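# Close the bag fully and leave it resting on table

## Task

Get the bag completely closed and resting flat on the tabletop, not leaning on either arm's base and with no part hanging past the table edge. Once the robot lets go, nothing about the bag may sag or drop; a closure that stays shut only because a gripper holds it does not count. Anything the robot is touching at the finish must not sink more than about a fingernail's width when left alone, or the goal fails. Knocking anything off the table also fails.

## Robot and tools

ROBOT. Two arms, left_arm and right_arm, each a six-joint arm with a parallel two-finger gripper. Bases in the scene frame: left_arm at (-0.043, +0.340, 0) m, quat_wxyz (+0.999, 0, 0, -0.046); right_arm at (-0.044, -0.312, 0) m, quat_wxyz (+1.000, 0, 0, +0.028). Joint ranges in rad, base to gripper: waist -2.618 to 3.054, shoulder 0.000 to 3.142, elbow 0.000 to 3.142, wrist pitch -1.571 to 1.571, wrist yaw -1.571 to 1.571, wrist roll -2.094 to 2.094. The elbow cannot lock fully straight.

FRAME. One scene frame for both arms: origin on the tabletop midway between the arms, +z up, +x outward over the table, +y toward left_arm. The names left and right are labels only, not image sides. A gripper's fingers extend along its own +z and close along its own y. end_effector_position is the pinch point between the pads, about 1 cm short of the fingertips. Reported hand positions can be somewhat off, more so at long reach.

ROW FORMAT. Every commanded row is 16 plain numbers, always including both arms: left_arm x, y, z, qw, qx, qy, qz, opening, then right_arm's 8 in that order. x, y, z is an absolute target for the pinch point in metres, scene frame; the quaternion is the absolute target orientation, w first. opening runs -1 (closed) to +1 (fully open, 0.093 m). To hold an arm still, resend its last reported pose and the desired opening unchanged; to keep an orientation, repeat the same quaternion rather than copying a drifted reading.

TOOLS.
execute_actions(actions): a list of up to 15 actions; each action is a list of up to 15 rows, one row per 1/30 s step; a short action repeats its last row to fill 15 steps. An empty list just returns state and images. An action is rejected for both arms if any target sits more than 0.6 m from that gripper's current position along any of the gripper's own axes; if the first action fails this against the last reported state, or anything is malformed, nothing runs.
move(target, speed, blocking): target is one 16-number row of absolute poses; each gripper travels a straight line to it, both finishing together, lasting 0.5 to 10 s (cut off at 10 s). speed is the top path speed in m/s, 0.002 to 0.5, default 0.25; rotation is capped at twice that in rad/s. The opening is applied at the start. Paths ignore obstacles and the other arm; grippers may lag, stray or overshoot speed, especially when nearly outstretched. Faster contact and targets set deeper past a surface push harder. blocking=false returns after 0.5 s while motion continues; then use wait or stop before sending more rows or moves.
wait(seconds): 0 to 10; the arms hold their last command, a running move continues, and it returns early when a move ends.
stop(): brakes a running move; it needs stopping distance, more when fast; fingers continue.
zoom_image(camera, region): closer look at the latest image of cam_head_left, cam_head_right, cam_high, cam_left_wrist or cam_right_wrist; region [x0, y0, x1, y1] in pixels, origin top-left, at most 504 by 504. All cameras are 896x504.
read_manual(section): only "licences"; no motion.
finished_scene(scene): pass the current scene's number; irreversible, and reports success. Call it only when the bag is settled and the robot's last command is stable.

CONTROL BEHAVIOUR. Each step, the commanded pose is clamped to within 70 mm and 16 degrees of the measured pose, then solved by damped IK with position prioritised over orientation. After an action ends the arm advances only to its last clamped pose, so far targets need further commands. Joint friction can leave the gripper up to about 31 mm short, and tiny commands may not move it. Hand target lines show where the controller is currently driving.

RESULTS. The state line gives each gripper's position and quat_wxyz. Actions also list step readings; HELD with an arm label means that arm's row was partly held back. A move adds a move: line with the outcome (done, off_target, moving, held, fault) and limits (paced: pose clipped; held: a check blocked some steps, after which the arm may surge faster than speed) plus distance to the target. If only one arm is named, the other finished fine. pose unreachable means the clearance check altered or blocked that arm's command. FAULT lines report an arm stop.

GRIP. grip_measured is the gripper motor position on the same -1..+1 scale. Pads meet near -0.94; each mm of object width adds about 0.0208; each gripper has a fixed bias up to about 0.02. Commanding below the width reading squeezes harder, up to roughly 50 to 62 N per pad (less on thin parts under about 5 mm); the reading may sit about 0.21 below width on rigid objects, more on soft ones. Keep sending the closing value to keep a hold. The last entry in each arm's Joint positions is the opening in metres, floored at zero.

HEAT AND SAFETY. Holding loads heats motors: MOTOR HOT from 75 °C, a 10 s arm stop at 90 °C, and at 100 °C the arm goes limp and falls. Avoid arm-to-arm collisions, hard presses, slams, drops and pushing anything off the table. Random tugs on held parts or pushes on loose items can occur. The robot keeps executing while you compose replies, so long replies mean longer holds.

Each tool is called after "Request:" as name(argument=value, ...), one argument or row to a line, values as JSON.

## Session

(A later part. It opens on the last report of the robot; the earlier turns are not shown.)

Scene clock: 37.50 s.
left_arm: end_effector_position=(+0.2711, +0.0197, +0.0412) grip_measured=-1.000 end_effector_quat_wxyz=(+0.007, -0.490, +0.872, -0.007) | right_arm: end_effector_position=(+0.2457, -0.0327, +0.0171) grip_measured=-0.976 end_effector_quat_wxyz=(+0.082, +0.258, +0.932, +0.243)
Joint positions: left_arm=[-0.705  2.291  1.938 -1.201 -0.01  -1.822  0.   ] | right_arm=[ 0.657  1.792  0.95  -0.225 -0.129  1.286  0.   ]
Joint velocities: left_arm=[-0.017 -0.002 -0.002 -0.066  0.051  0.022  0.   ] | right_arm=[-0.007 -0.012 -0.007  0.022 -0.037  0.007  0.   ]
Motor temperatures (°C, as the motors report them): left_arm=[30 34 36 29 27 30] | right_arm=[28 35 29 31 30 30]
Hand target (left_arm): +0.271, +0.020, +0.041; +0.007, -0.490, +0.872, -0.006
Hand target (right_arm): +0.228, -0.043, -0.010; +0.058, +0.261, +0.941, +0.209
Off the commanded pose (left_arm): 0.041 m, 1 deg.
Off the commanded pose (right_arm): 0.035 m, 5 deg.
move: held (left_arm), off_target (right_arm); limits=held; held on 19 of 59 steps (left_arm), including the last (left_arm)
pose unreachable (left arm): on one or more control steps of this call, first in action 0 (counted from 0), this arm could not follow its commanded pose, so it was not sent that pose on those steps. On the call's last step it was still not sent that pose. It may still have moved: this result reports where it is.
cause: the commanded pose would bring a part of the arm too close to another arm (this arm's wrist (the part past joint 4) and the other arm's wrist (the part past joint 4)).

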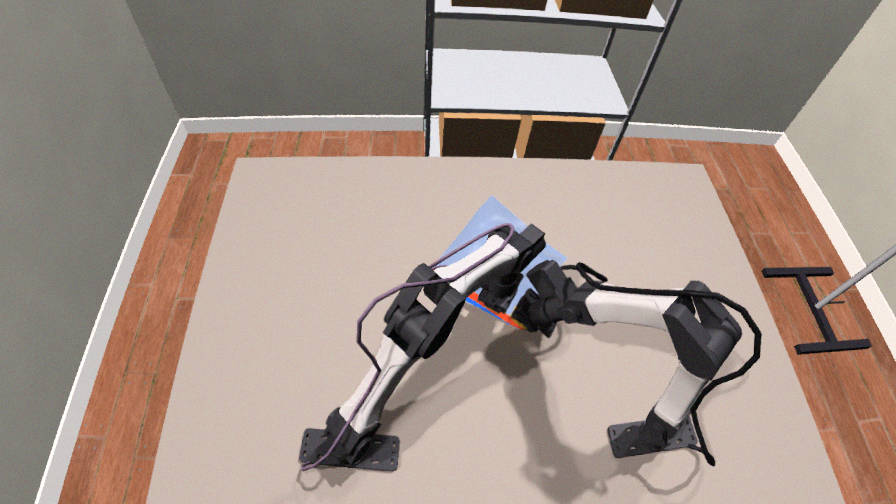

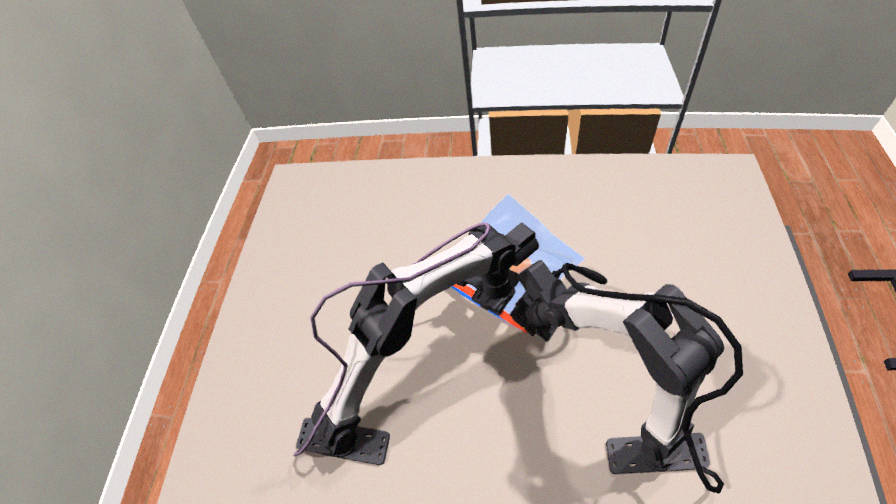

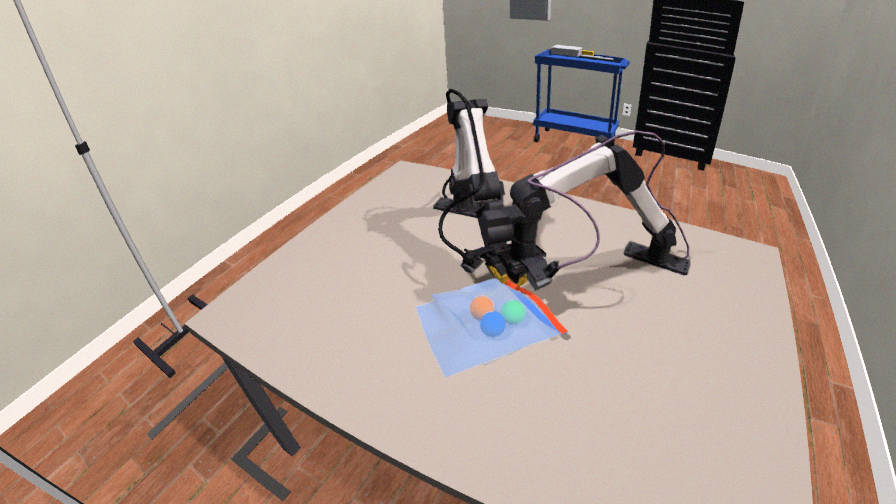

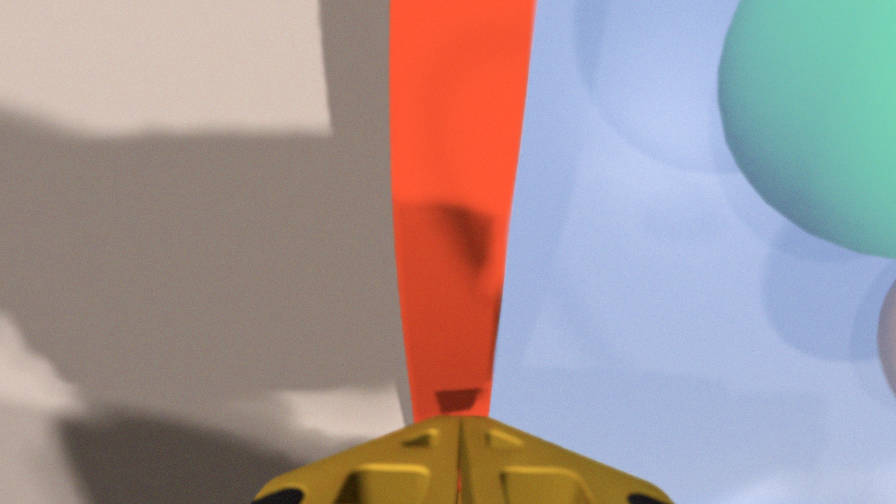

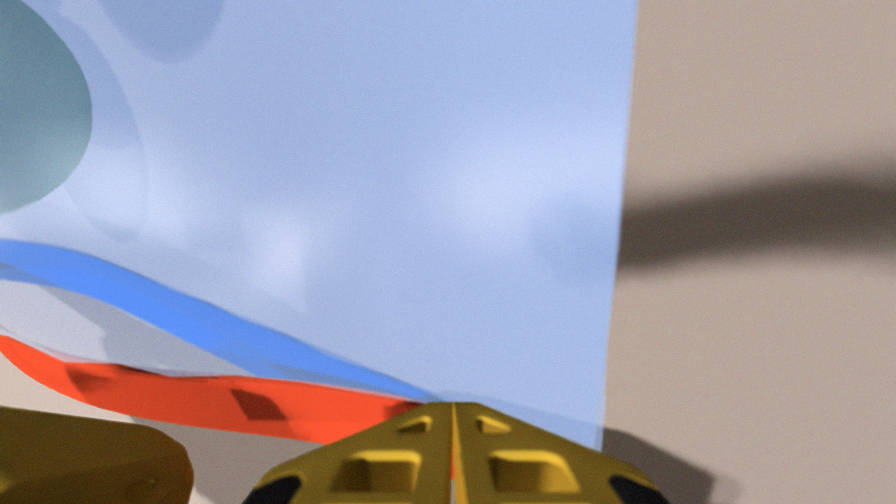

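Request:
move(
  target=[0.290, 0.053, 0.0, 0, -0.492, 0.870, 0, -1, 0.229, -0.042, -0.005, 0.058, 0.261, 0.941, 0.209, -1],
  speed=0.05,
)

Scene clock: 40.80 s.
left_arm: end_effector_position=(+0.2921, +0.0466, +0.0129) grip_measured=-1.000 end_effector_quat_wxyz=(+0.005, -0.493, +0.870, -0.010) | right_arm: end_effector_position=(+0.2457, -0.0328, +0.0171) grip_measured=-0.976 end_effector_quat_wxyz=(+0.082, +0.258, +0.932, +0.243)
Joint positions: left_arm=[-0.626  2.291  1.823 -1.08  -0.003 -1.749  0.   ] | right_arm=[ 0.657  1.792  0.949 -0.225 -0.129  1.287  0.   ]
Joint velocities: left_arm=[-0.002 -0.017 -0.007 -0.007  0.022 -0.022  0.   ] | right_arm=[-0.007  0.007 -0.007  0.022 -0.037 -0.007  0.   ]
Motor temperatures (°C, as the motors report them): left_arm=[30 36 36 29 27 30] | right_arm=[28 35 29 32 30 30]
Hand target (left_arm): +0.289, +0.053, +0.000; -0.001, -0.492, +0.871, +0.000
Hand target (right_arm): +0.229, -0.043, -0.004; +0.058, +0.261, +0.941, +0.209
Off the commanded pose (left_arm): 0.015 m, 1 deg.
Off the commanded pose (right_arm): 0.029 m, 5 deg.
move: off_target (left_arm, right_arm); limits=held; held on 10 of 42 steps (right_arm)
pose unreachable (right arm): on one or more control steps of this call, first in action 0 (counted from 0), this arm could not follow its commanded pose, so it was not sent that pose on those steps. It may still have moved: this result reports where it is.
cause: the commanded pose would bring a part of the arm too close to another arm (this arm's wrist (the part past joint 4) and the other arm's wrist (the part past joint 4)).

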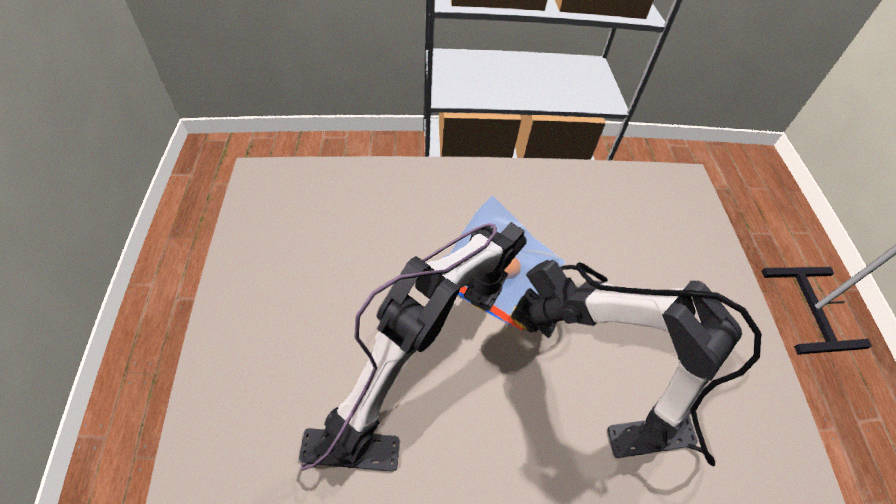

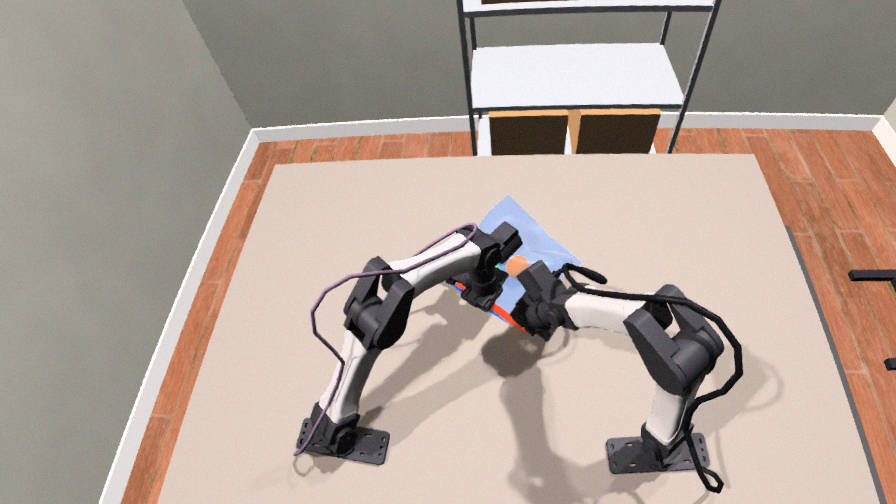

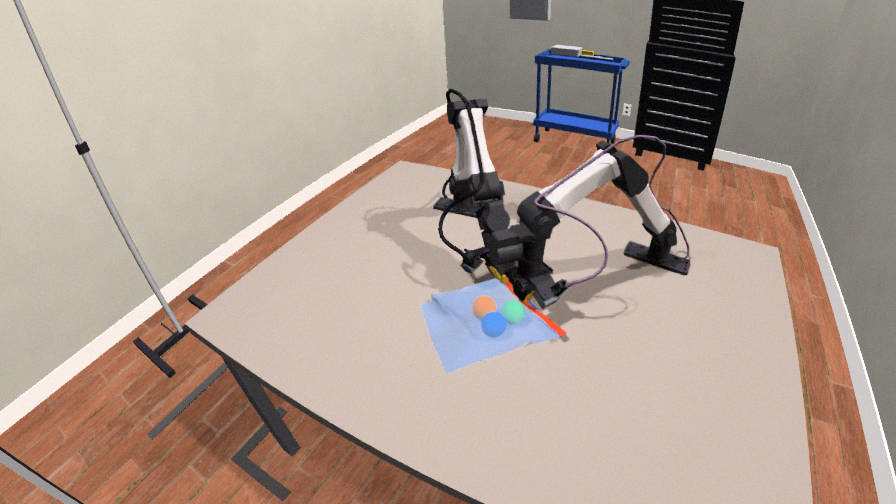

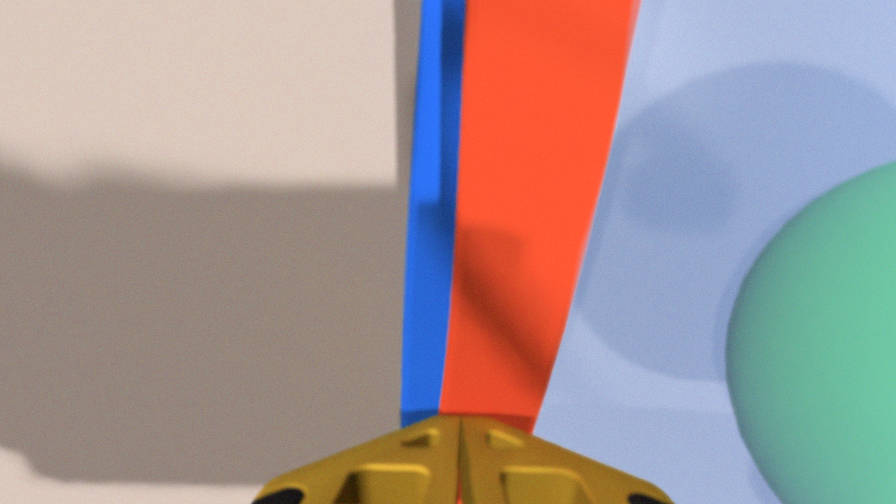

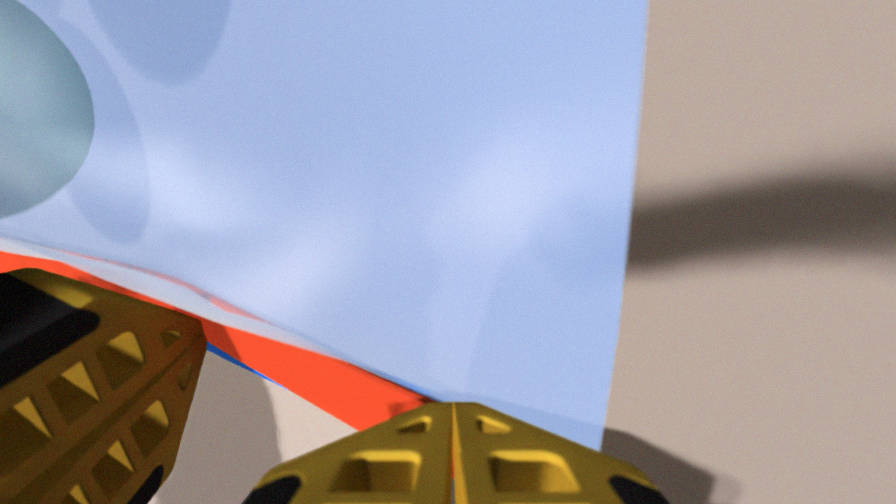

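Request:
move(
  target=[0.30, 0.07, 0.12, 0, -0.492, 0.870, 0, -1, 0.215, -0.075, 0.08, 0.058, 0.261, 0.941, 0.209, -1],
  speed=0.12,
)

Scene clock: 46.20 s.
left_arm: end_effector_position=(+0.2991, +0.0675, +0.1225) grip_measured=-1.000 end_effector_quat_wxyz=(+0.004, -0.493, +0.870, -0.005) | right_arm: end_effector_position=(+0.2105, -0.0775, +0.0666) grip_measured=-0.976 end_effector_quat_wxyz=(+0.052, +0.263, +0.943, +0.196)
Joint positions: left_arm=[-0.58   2.253  2.197 -1.503 -0.003 -1.703  0.   ] | right_arm=[ 0.621  1.567  0.971 -0.591 -0.14   1.247  0.   ]
Joint velocities: left_arm=[ 0.007  0.017 -0.002  0.022 -0.037 -0.066  0.   ] | right_arm=[-0.002  0.007  0.002  0.051 -0.022 -0.066  0.   ]
Motor temperatures (°C, as the motors report them): left_arm=[30 38 36 29 27 30] | right_arm=[28 36 30 31 30 30]
Hand target (left_arm): +0.301, +0.069, +0.120; -0.001, -0.492, +0.871, -0.000
Hand target (right_arm): +0.216, -0.075, +0.079; +0.058, +0.261, +0.941, +0.209
Off the commanded pose (left_arm): 0.004 m, 1 deg.
Off the commanded pose (right_arm): 0.014 m, 2 deg.
move: off_target (right_arm)

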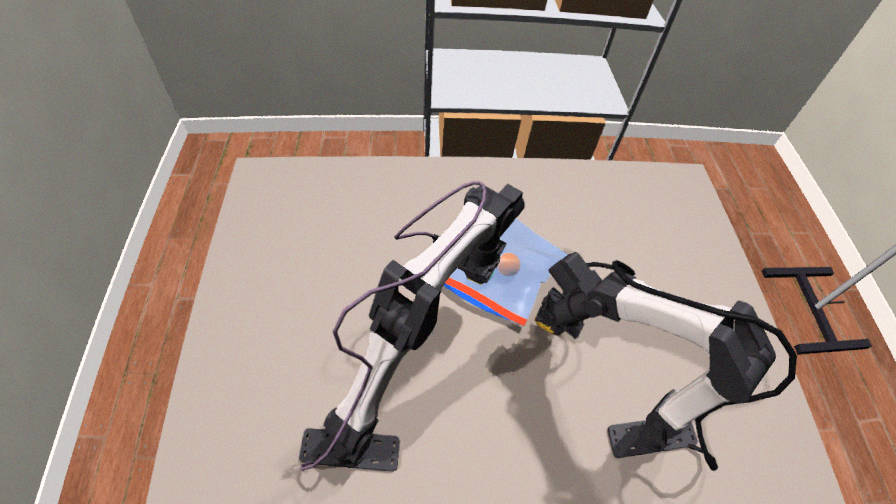

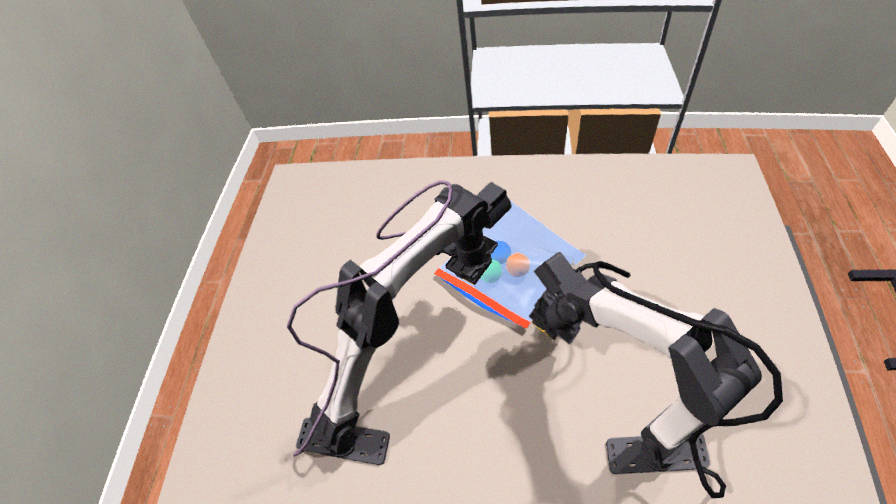

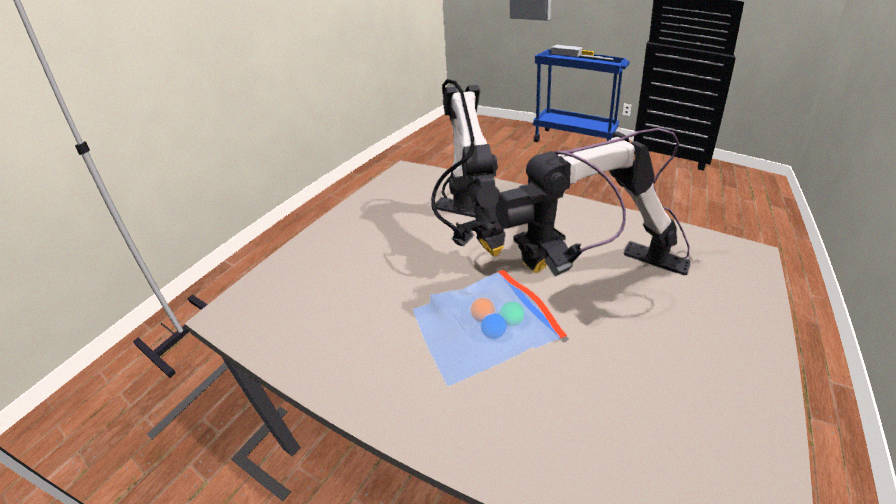

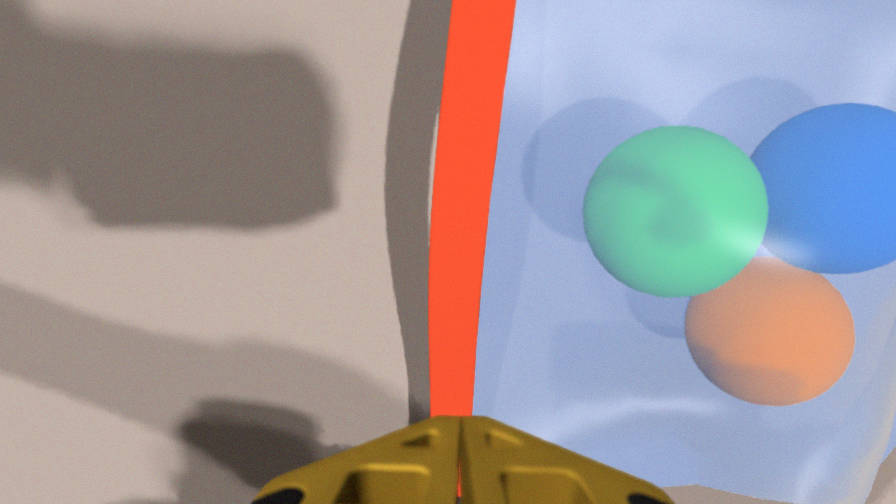

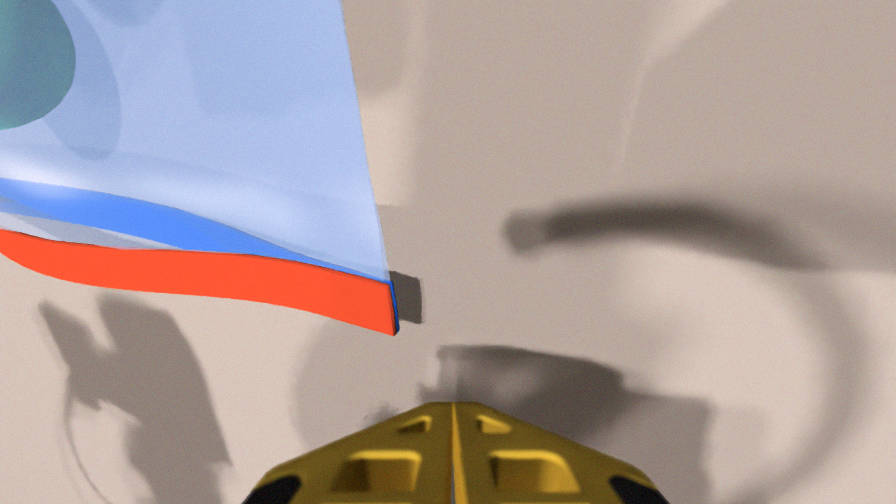

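Request:
zoom_image(
  camera="cam_high",
  region=[460, 250, 600, 360],
)

Request:
zoom_image(
  camera="cam_head_right",
  region=[420, 250, 560, 350],
)

Region (460, 250, 600, 360) of cam_high's 896x504 image, scaled by 3.600, with more detail than that image has; it fills the top 396 rows of this view, and the rest is white.

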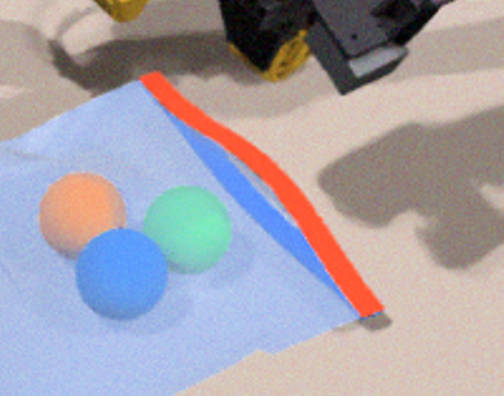

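Region (420, 250, 560, 350) of cam_head_right's 896x504 image, scaled by 3.600, with more detail than that image has; it fills the top 360 rows of this view, and the rest is white.

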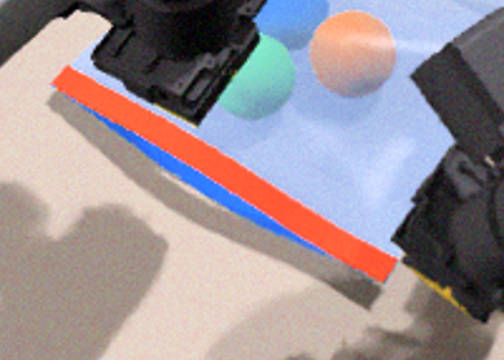

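Request:
move(
  target=[0.369, 0.162, 0.075, 0, -0.465, 0.885, 0, -1, 0.245, -0.018, 0.075, 0, -0.465, 0.885, 0, -1],
  speed=0.2,
)

Scene clock: 56.00 s.
left_arm: end_effector_position=(+0.3698, +0.1592, +0.0919) grip_measured=-1.000 end_effector_quat_wxyz=(+0.011, -0.466, +0.885, -0.012) | right_arm: end_effector_position=(+0.2434, -0.0204, +0.0769) grip_measured=-0.976 end_effector_quat_wxyz=(+0.002, -0.457, +0.889, +0.008)
Joint positions: left_arm=[-0.32   2.277  2.115 -1.376 -0.003 -1.383  0.   ] | right_arm=[ 0.731  2.114  1.794 -1.243 -0.014 -0.162  0.   ]
Joint velocities: left_arm=[ 0.012  0.012  0.007  0.007 -0.066  0.007  0.   ] | right_arm=[-0.007 -0.007  0.002  0.051  0.022  0.037  0.   ]
Motor temperatures (°C, as the motors report them): left_arm=[30 40 36 29 27 30] | right_arm=[28 37 32 31 30 30]
Hand target (left_arm): +0.367, +0.162, +0.075; -0.004, -0.465, +0.885, -0.000
Hand target (right_arm): +0.245, -0.017, +0.075; -0.001, -0.464, +0.886, +0.002
Off the commanded pose (left_arm): 0.017 m, 2 deg.
Off the commanded pose (right_arm): 0.003 m, 1 deg.
move: off_target (left_arm)

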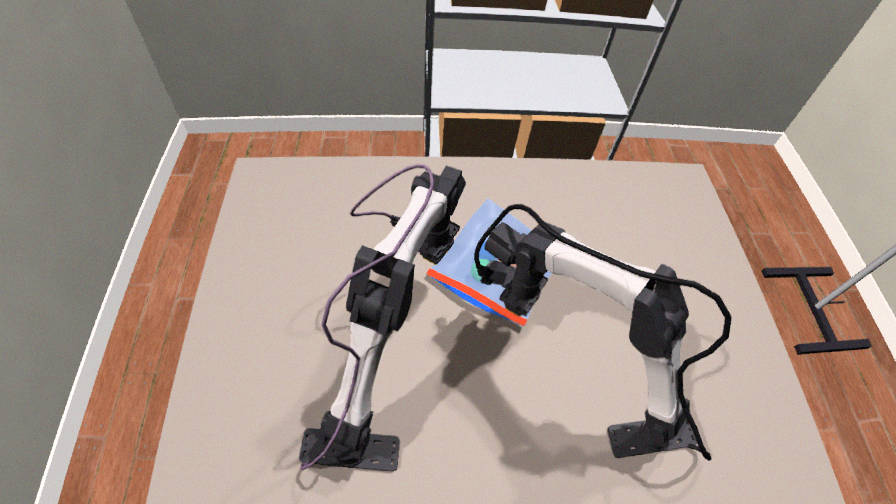

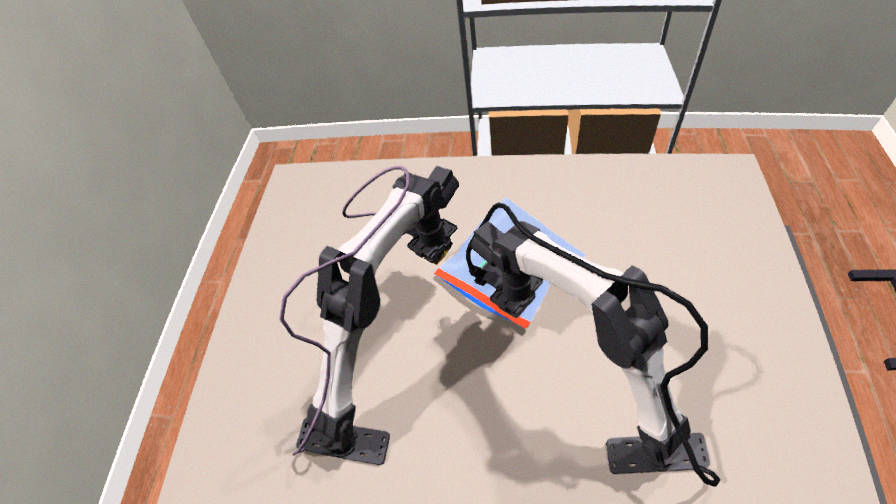

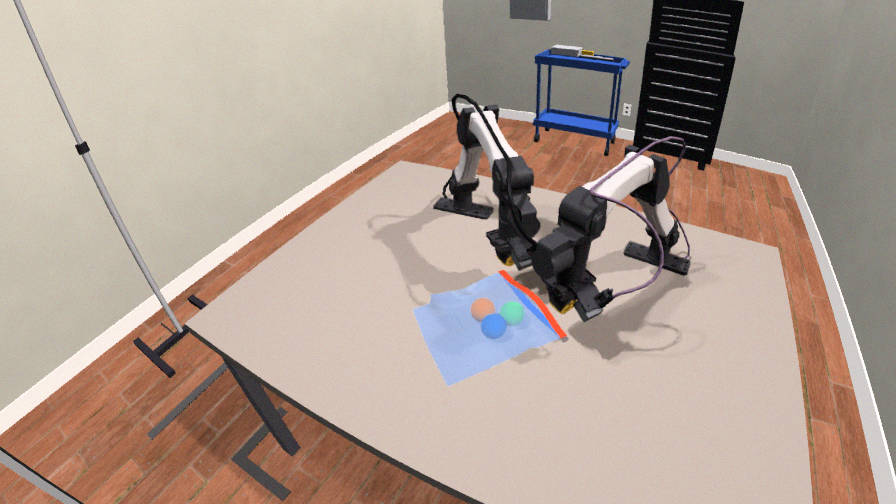

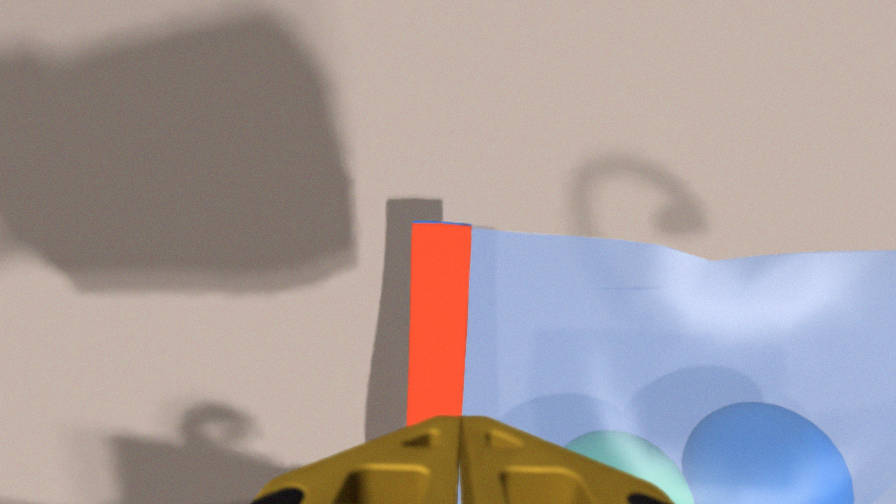

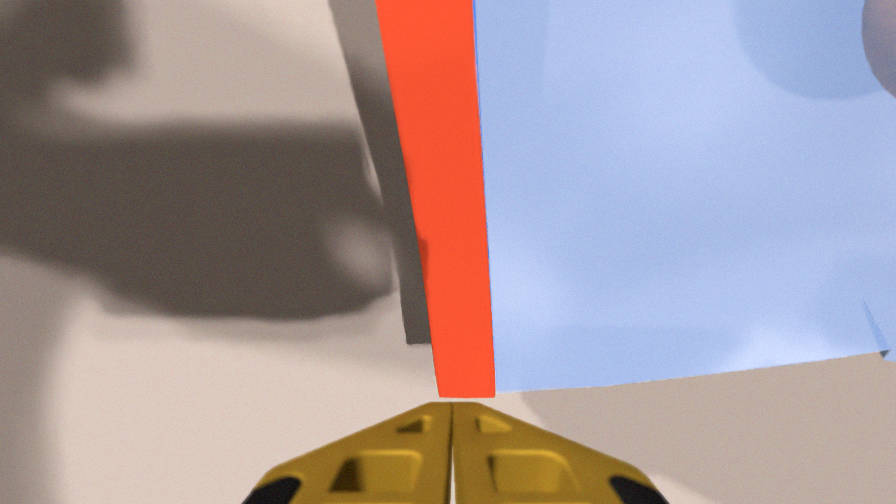

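Request:
move(
  target=[0.364, 0.164, -0.012, 0, -0.465, 0.885, 0, -1, 0.245, -0.021, -0.012, 0, -0.465, 0.885, 0, -1],
  speed=0.07,
)

Scene clock: 59.83 s.
left_arm: end_effector_position=(+0.3695, +0.1593, +0.0115) grip_measured=-1.000 end_effector_quat_wxyz=(+0.015, -0.466, +0.885, -0.016) | right_arm: end_effector_position=(+0.2482, -0.0162, +0.0158) grip_measured=-0.976 end_effector_quat_wxyz=(+0.014, -0.462, +0.887, +0.010)
Joint positions: left_arm=[-0.32   2.292  1.82  -1.054 -0.003 -1.382  0.   ] | right_arm=[ 0.731  2.163  1.623 -0.999 -0.011 -0.172  0.   ]
Joint velocities: left_arm=[-0.002 -0.012 -0.007  0.007  0.051  0.022  0.   ] | right_arm=[ 0.002  0.012 -0.002 -0.037 -0.007 -0.022  0.   ]
Motor temperatures (°C, as the motors report them): left_arm=[30 41 36 29 27 30] | right_arm=[28 39 32 31 30 30]
Hand target (left_arm): +0.362, +0.165, -0.011; -0.000, -0.465, +0.885, +0.000
Hand target (right_arm): +0.244, -0.022, -0.011; -0.001, -0.465, +0.885, -0.000
Off the commanded pose (left_arm): 0.025 m, 3 deg.
Off the commanded pose (right_arm): 0.028 m, 2 deg.
move: off_target (left_arm, right_arm)

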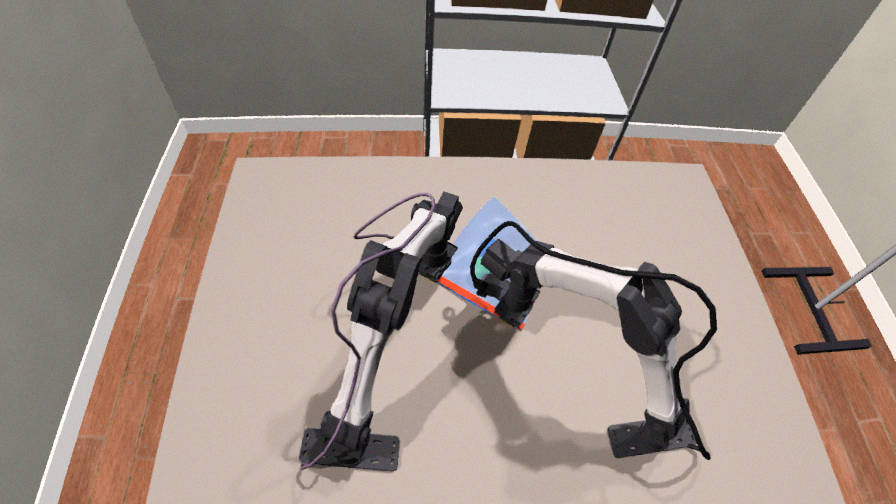

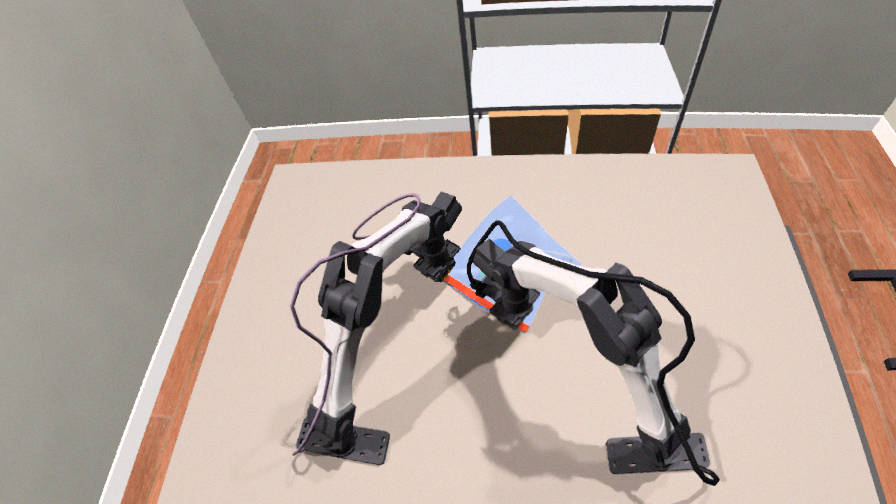

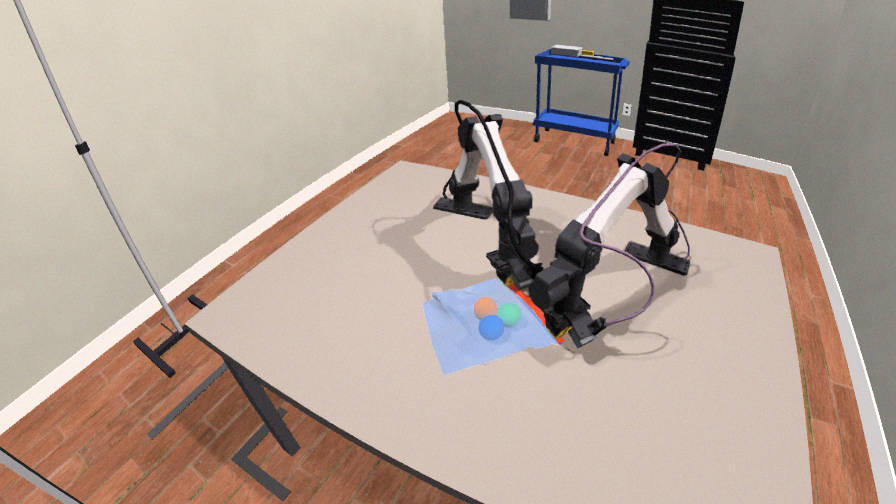

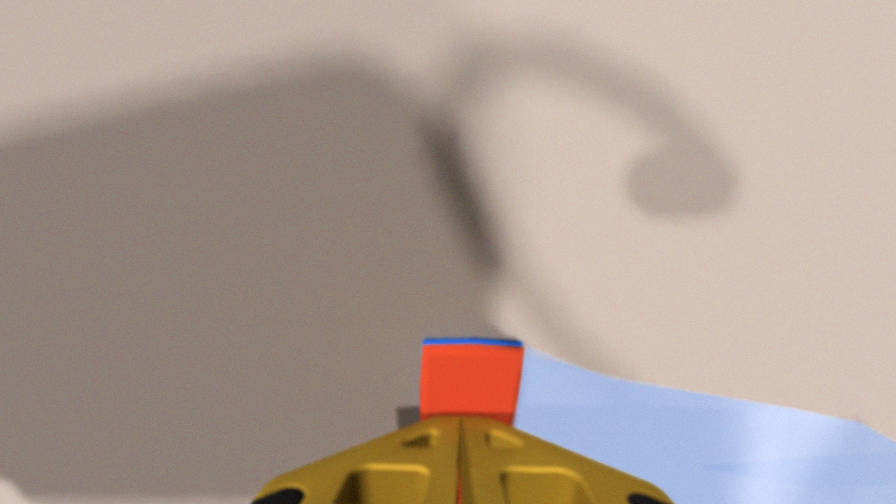

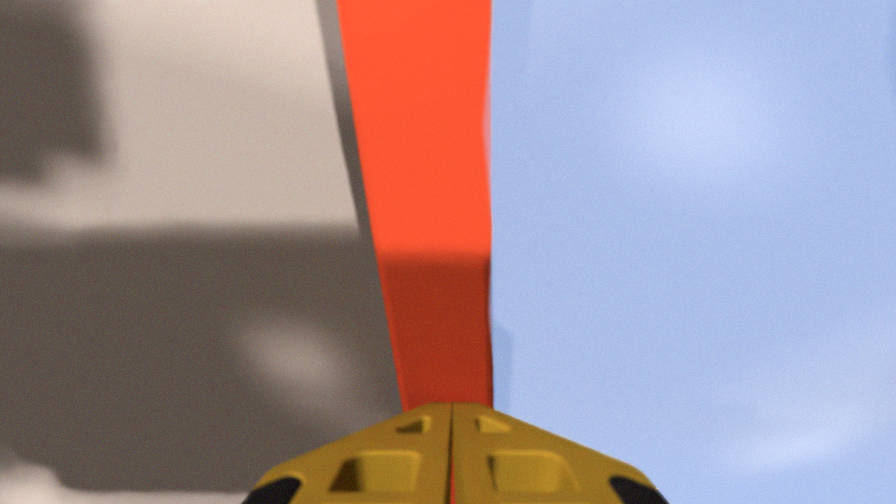

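Request:
move(
  target=[0.343, 0.131, -0.012, 0, -0.465, 0.885, 0, -1, 0.264, 0.017, -0.012, 0, -0.465, 0.885, 0, -1],
  speed=0.03,
)

Scene clock: 64.50 s.
left_arm: end_effector_position=(+0.3624, +0.1358, +0.0124) grip_measured=-1.000 end_effector_quat_wxyz=(+0.025, -0.467, +0.883, -0.021) | right_arm: end_effector_position=(+0.2614, +0.0051, +0.0174) grip_measured=-0.976 end_effector_quat_wxyz=(+0.006, -0.462, +0.887, +0.001)
Joint positions: left_arm=[-0.379  2.288  1.815 -1.035 -0.018 -1.445  0.   ] | right_arm=[ 0.749  2.277  1.819 -1.1    0.002 -0.155  0.   ]
Joint velocities: left_arm=[-0.012  0.017 -0.002 -0.022  0.022 -0.066  0.   ] | right_arm=[ 0.002  0.002 -0.002 -0.095  0.007  0.007  0.   ]
Motor temperatures (°C, as the motors report them): left_arm=[30 42 36 29 27 30] | right_arm=[28 39 32 31 30 30]
Hand target (left_arm): +0.362, +0.136, +0.011; +0.024, -0.467, +0.883, -0.020
Hand target (right_arm): +0.262, +0.006, +0.016; +0.007, -0.462, +0.887, +0.002
Off the commanded pose (left_arm): 0.032 m, 4 deg.
Off the commanded pose (right_arm): 0.032 m, 1 deg.
move: held (left_arm, right_arm); limits=held; held on 7 of 53 steps (left_arm, right_arm), including the last (left_arm, right_arm)
pose unreachable (left arm): on one or more control steps of this call, first in action 0 (counted from 0), this arm could not follow its commanded pose, so it was not sent that pose on those steps. On the call's last step it was still not sent that pose. It may still have moved: this result reports where it is.
cause: the commanded pose would bring a part of the arm too close to another arm (this arm's wrist (the part past joint 4) and the other arm's wrist (the part past joint 4)).
pose unreachable (right arm): on one or more control steps of this call, first in action 0 (counted from 0), this arm could not follow its commanded pose, so it was not sent that pose on those steps. On the call's last step it was still not sent that pose. It may still have moved: this result reports where it is.
cause: the commanded pose would bring a part of the arm too close to another arm (this arm's wrist (the part past joint 4) and the other arm's wrist (the part past joint 4)).

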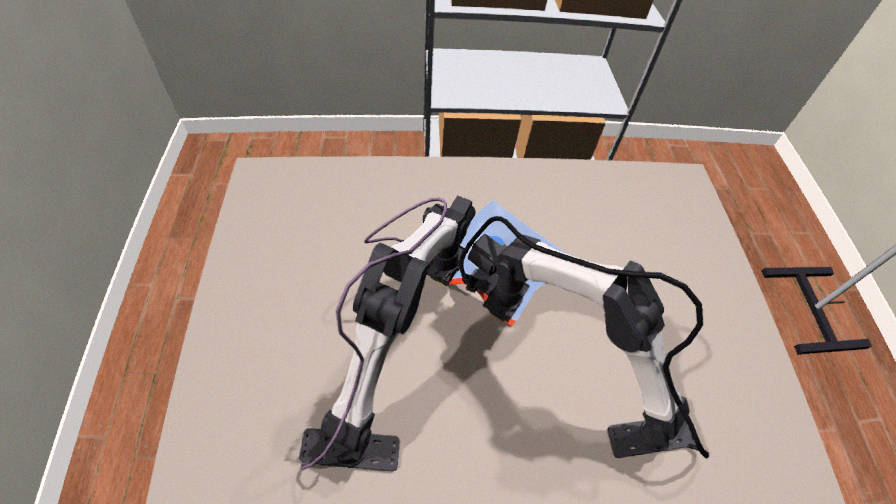

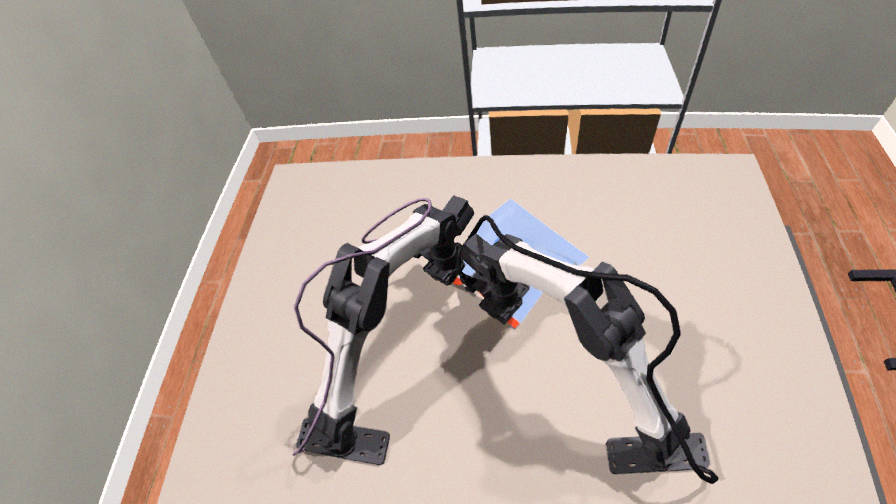

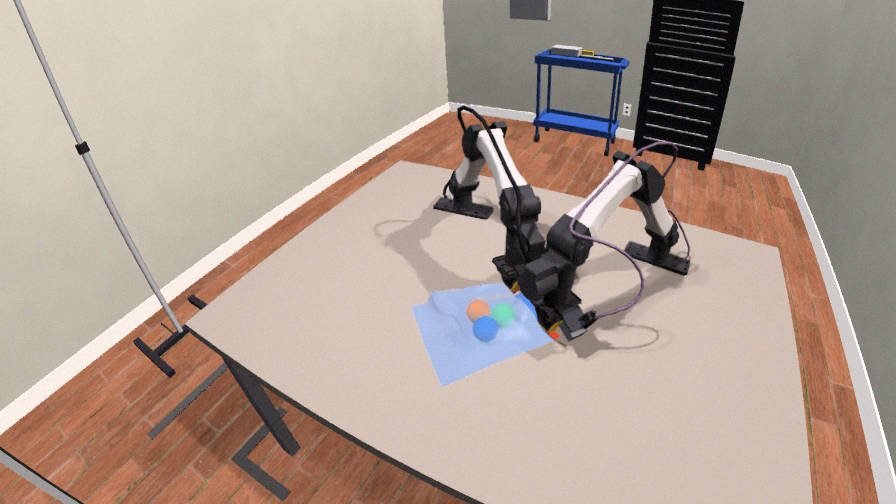

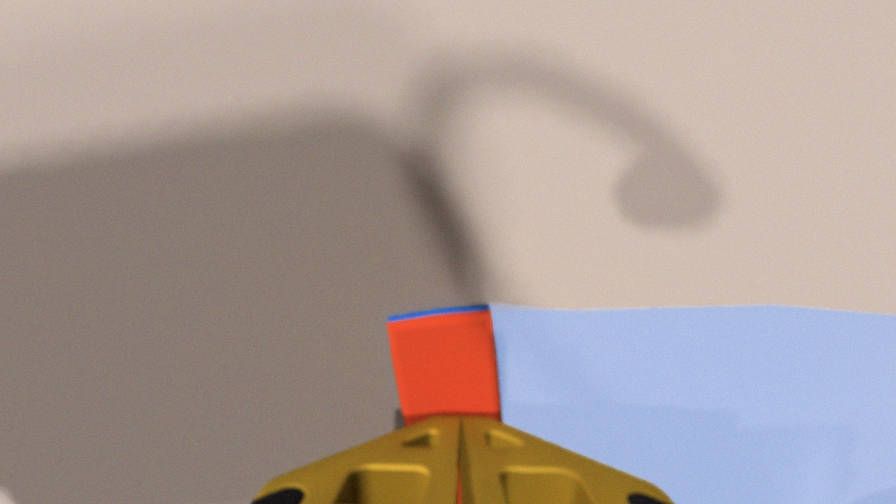

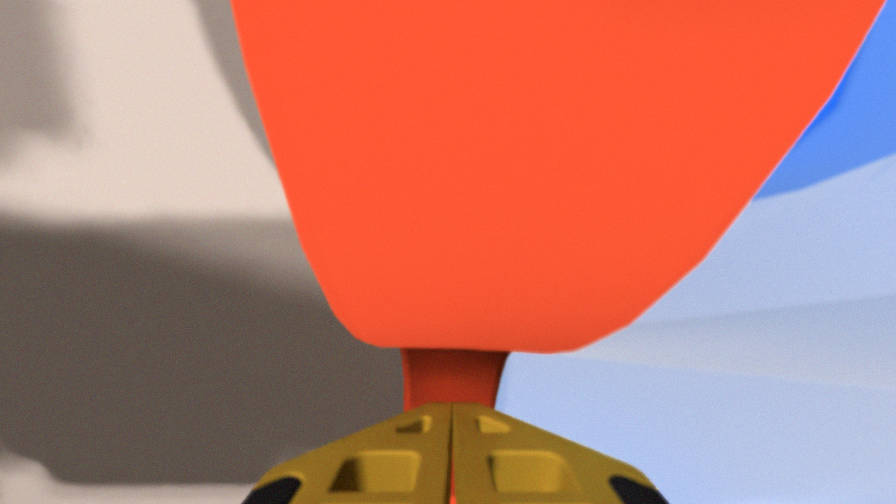

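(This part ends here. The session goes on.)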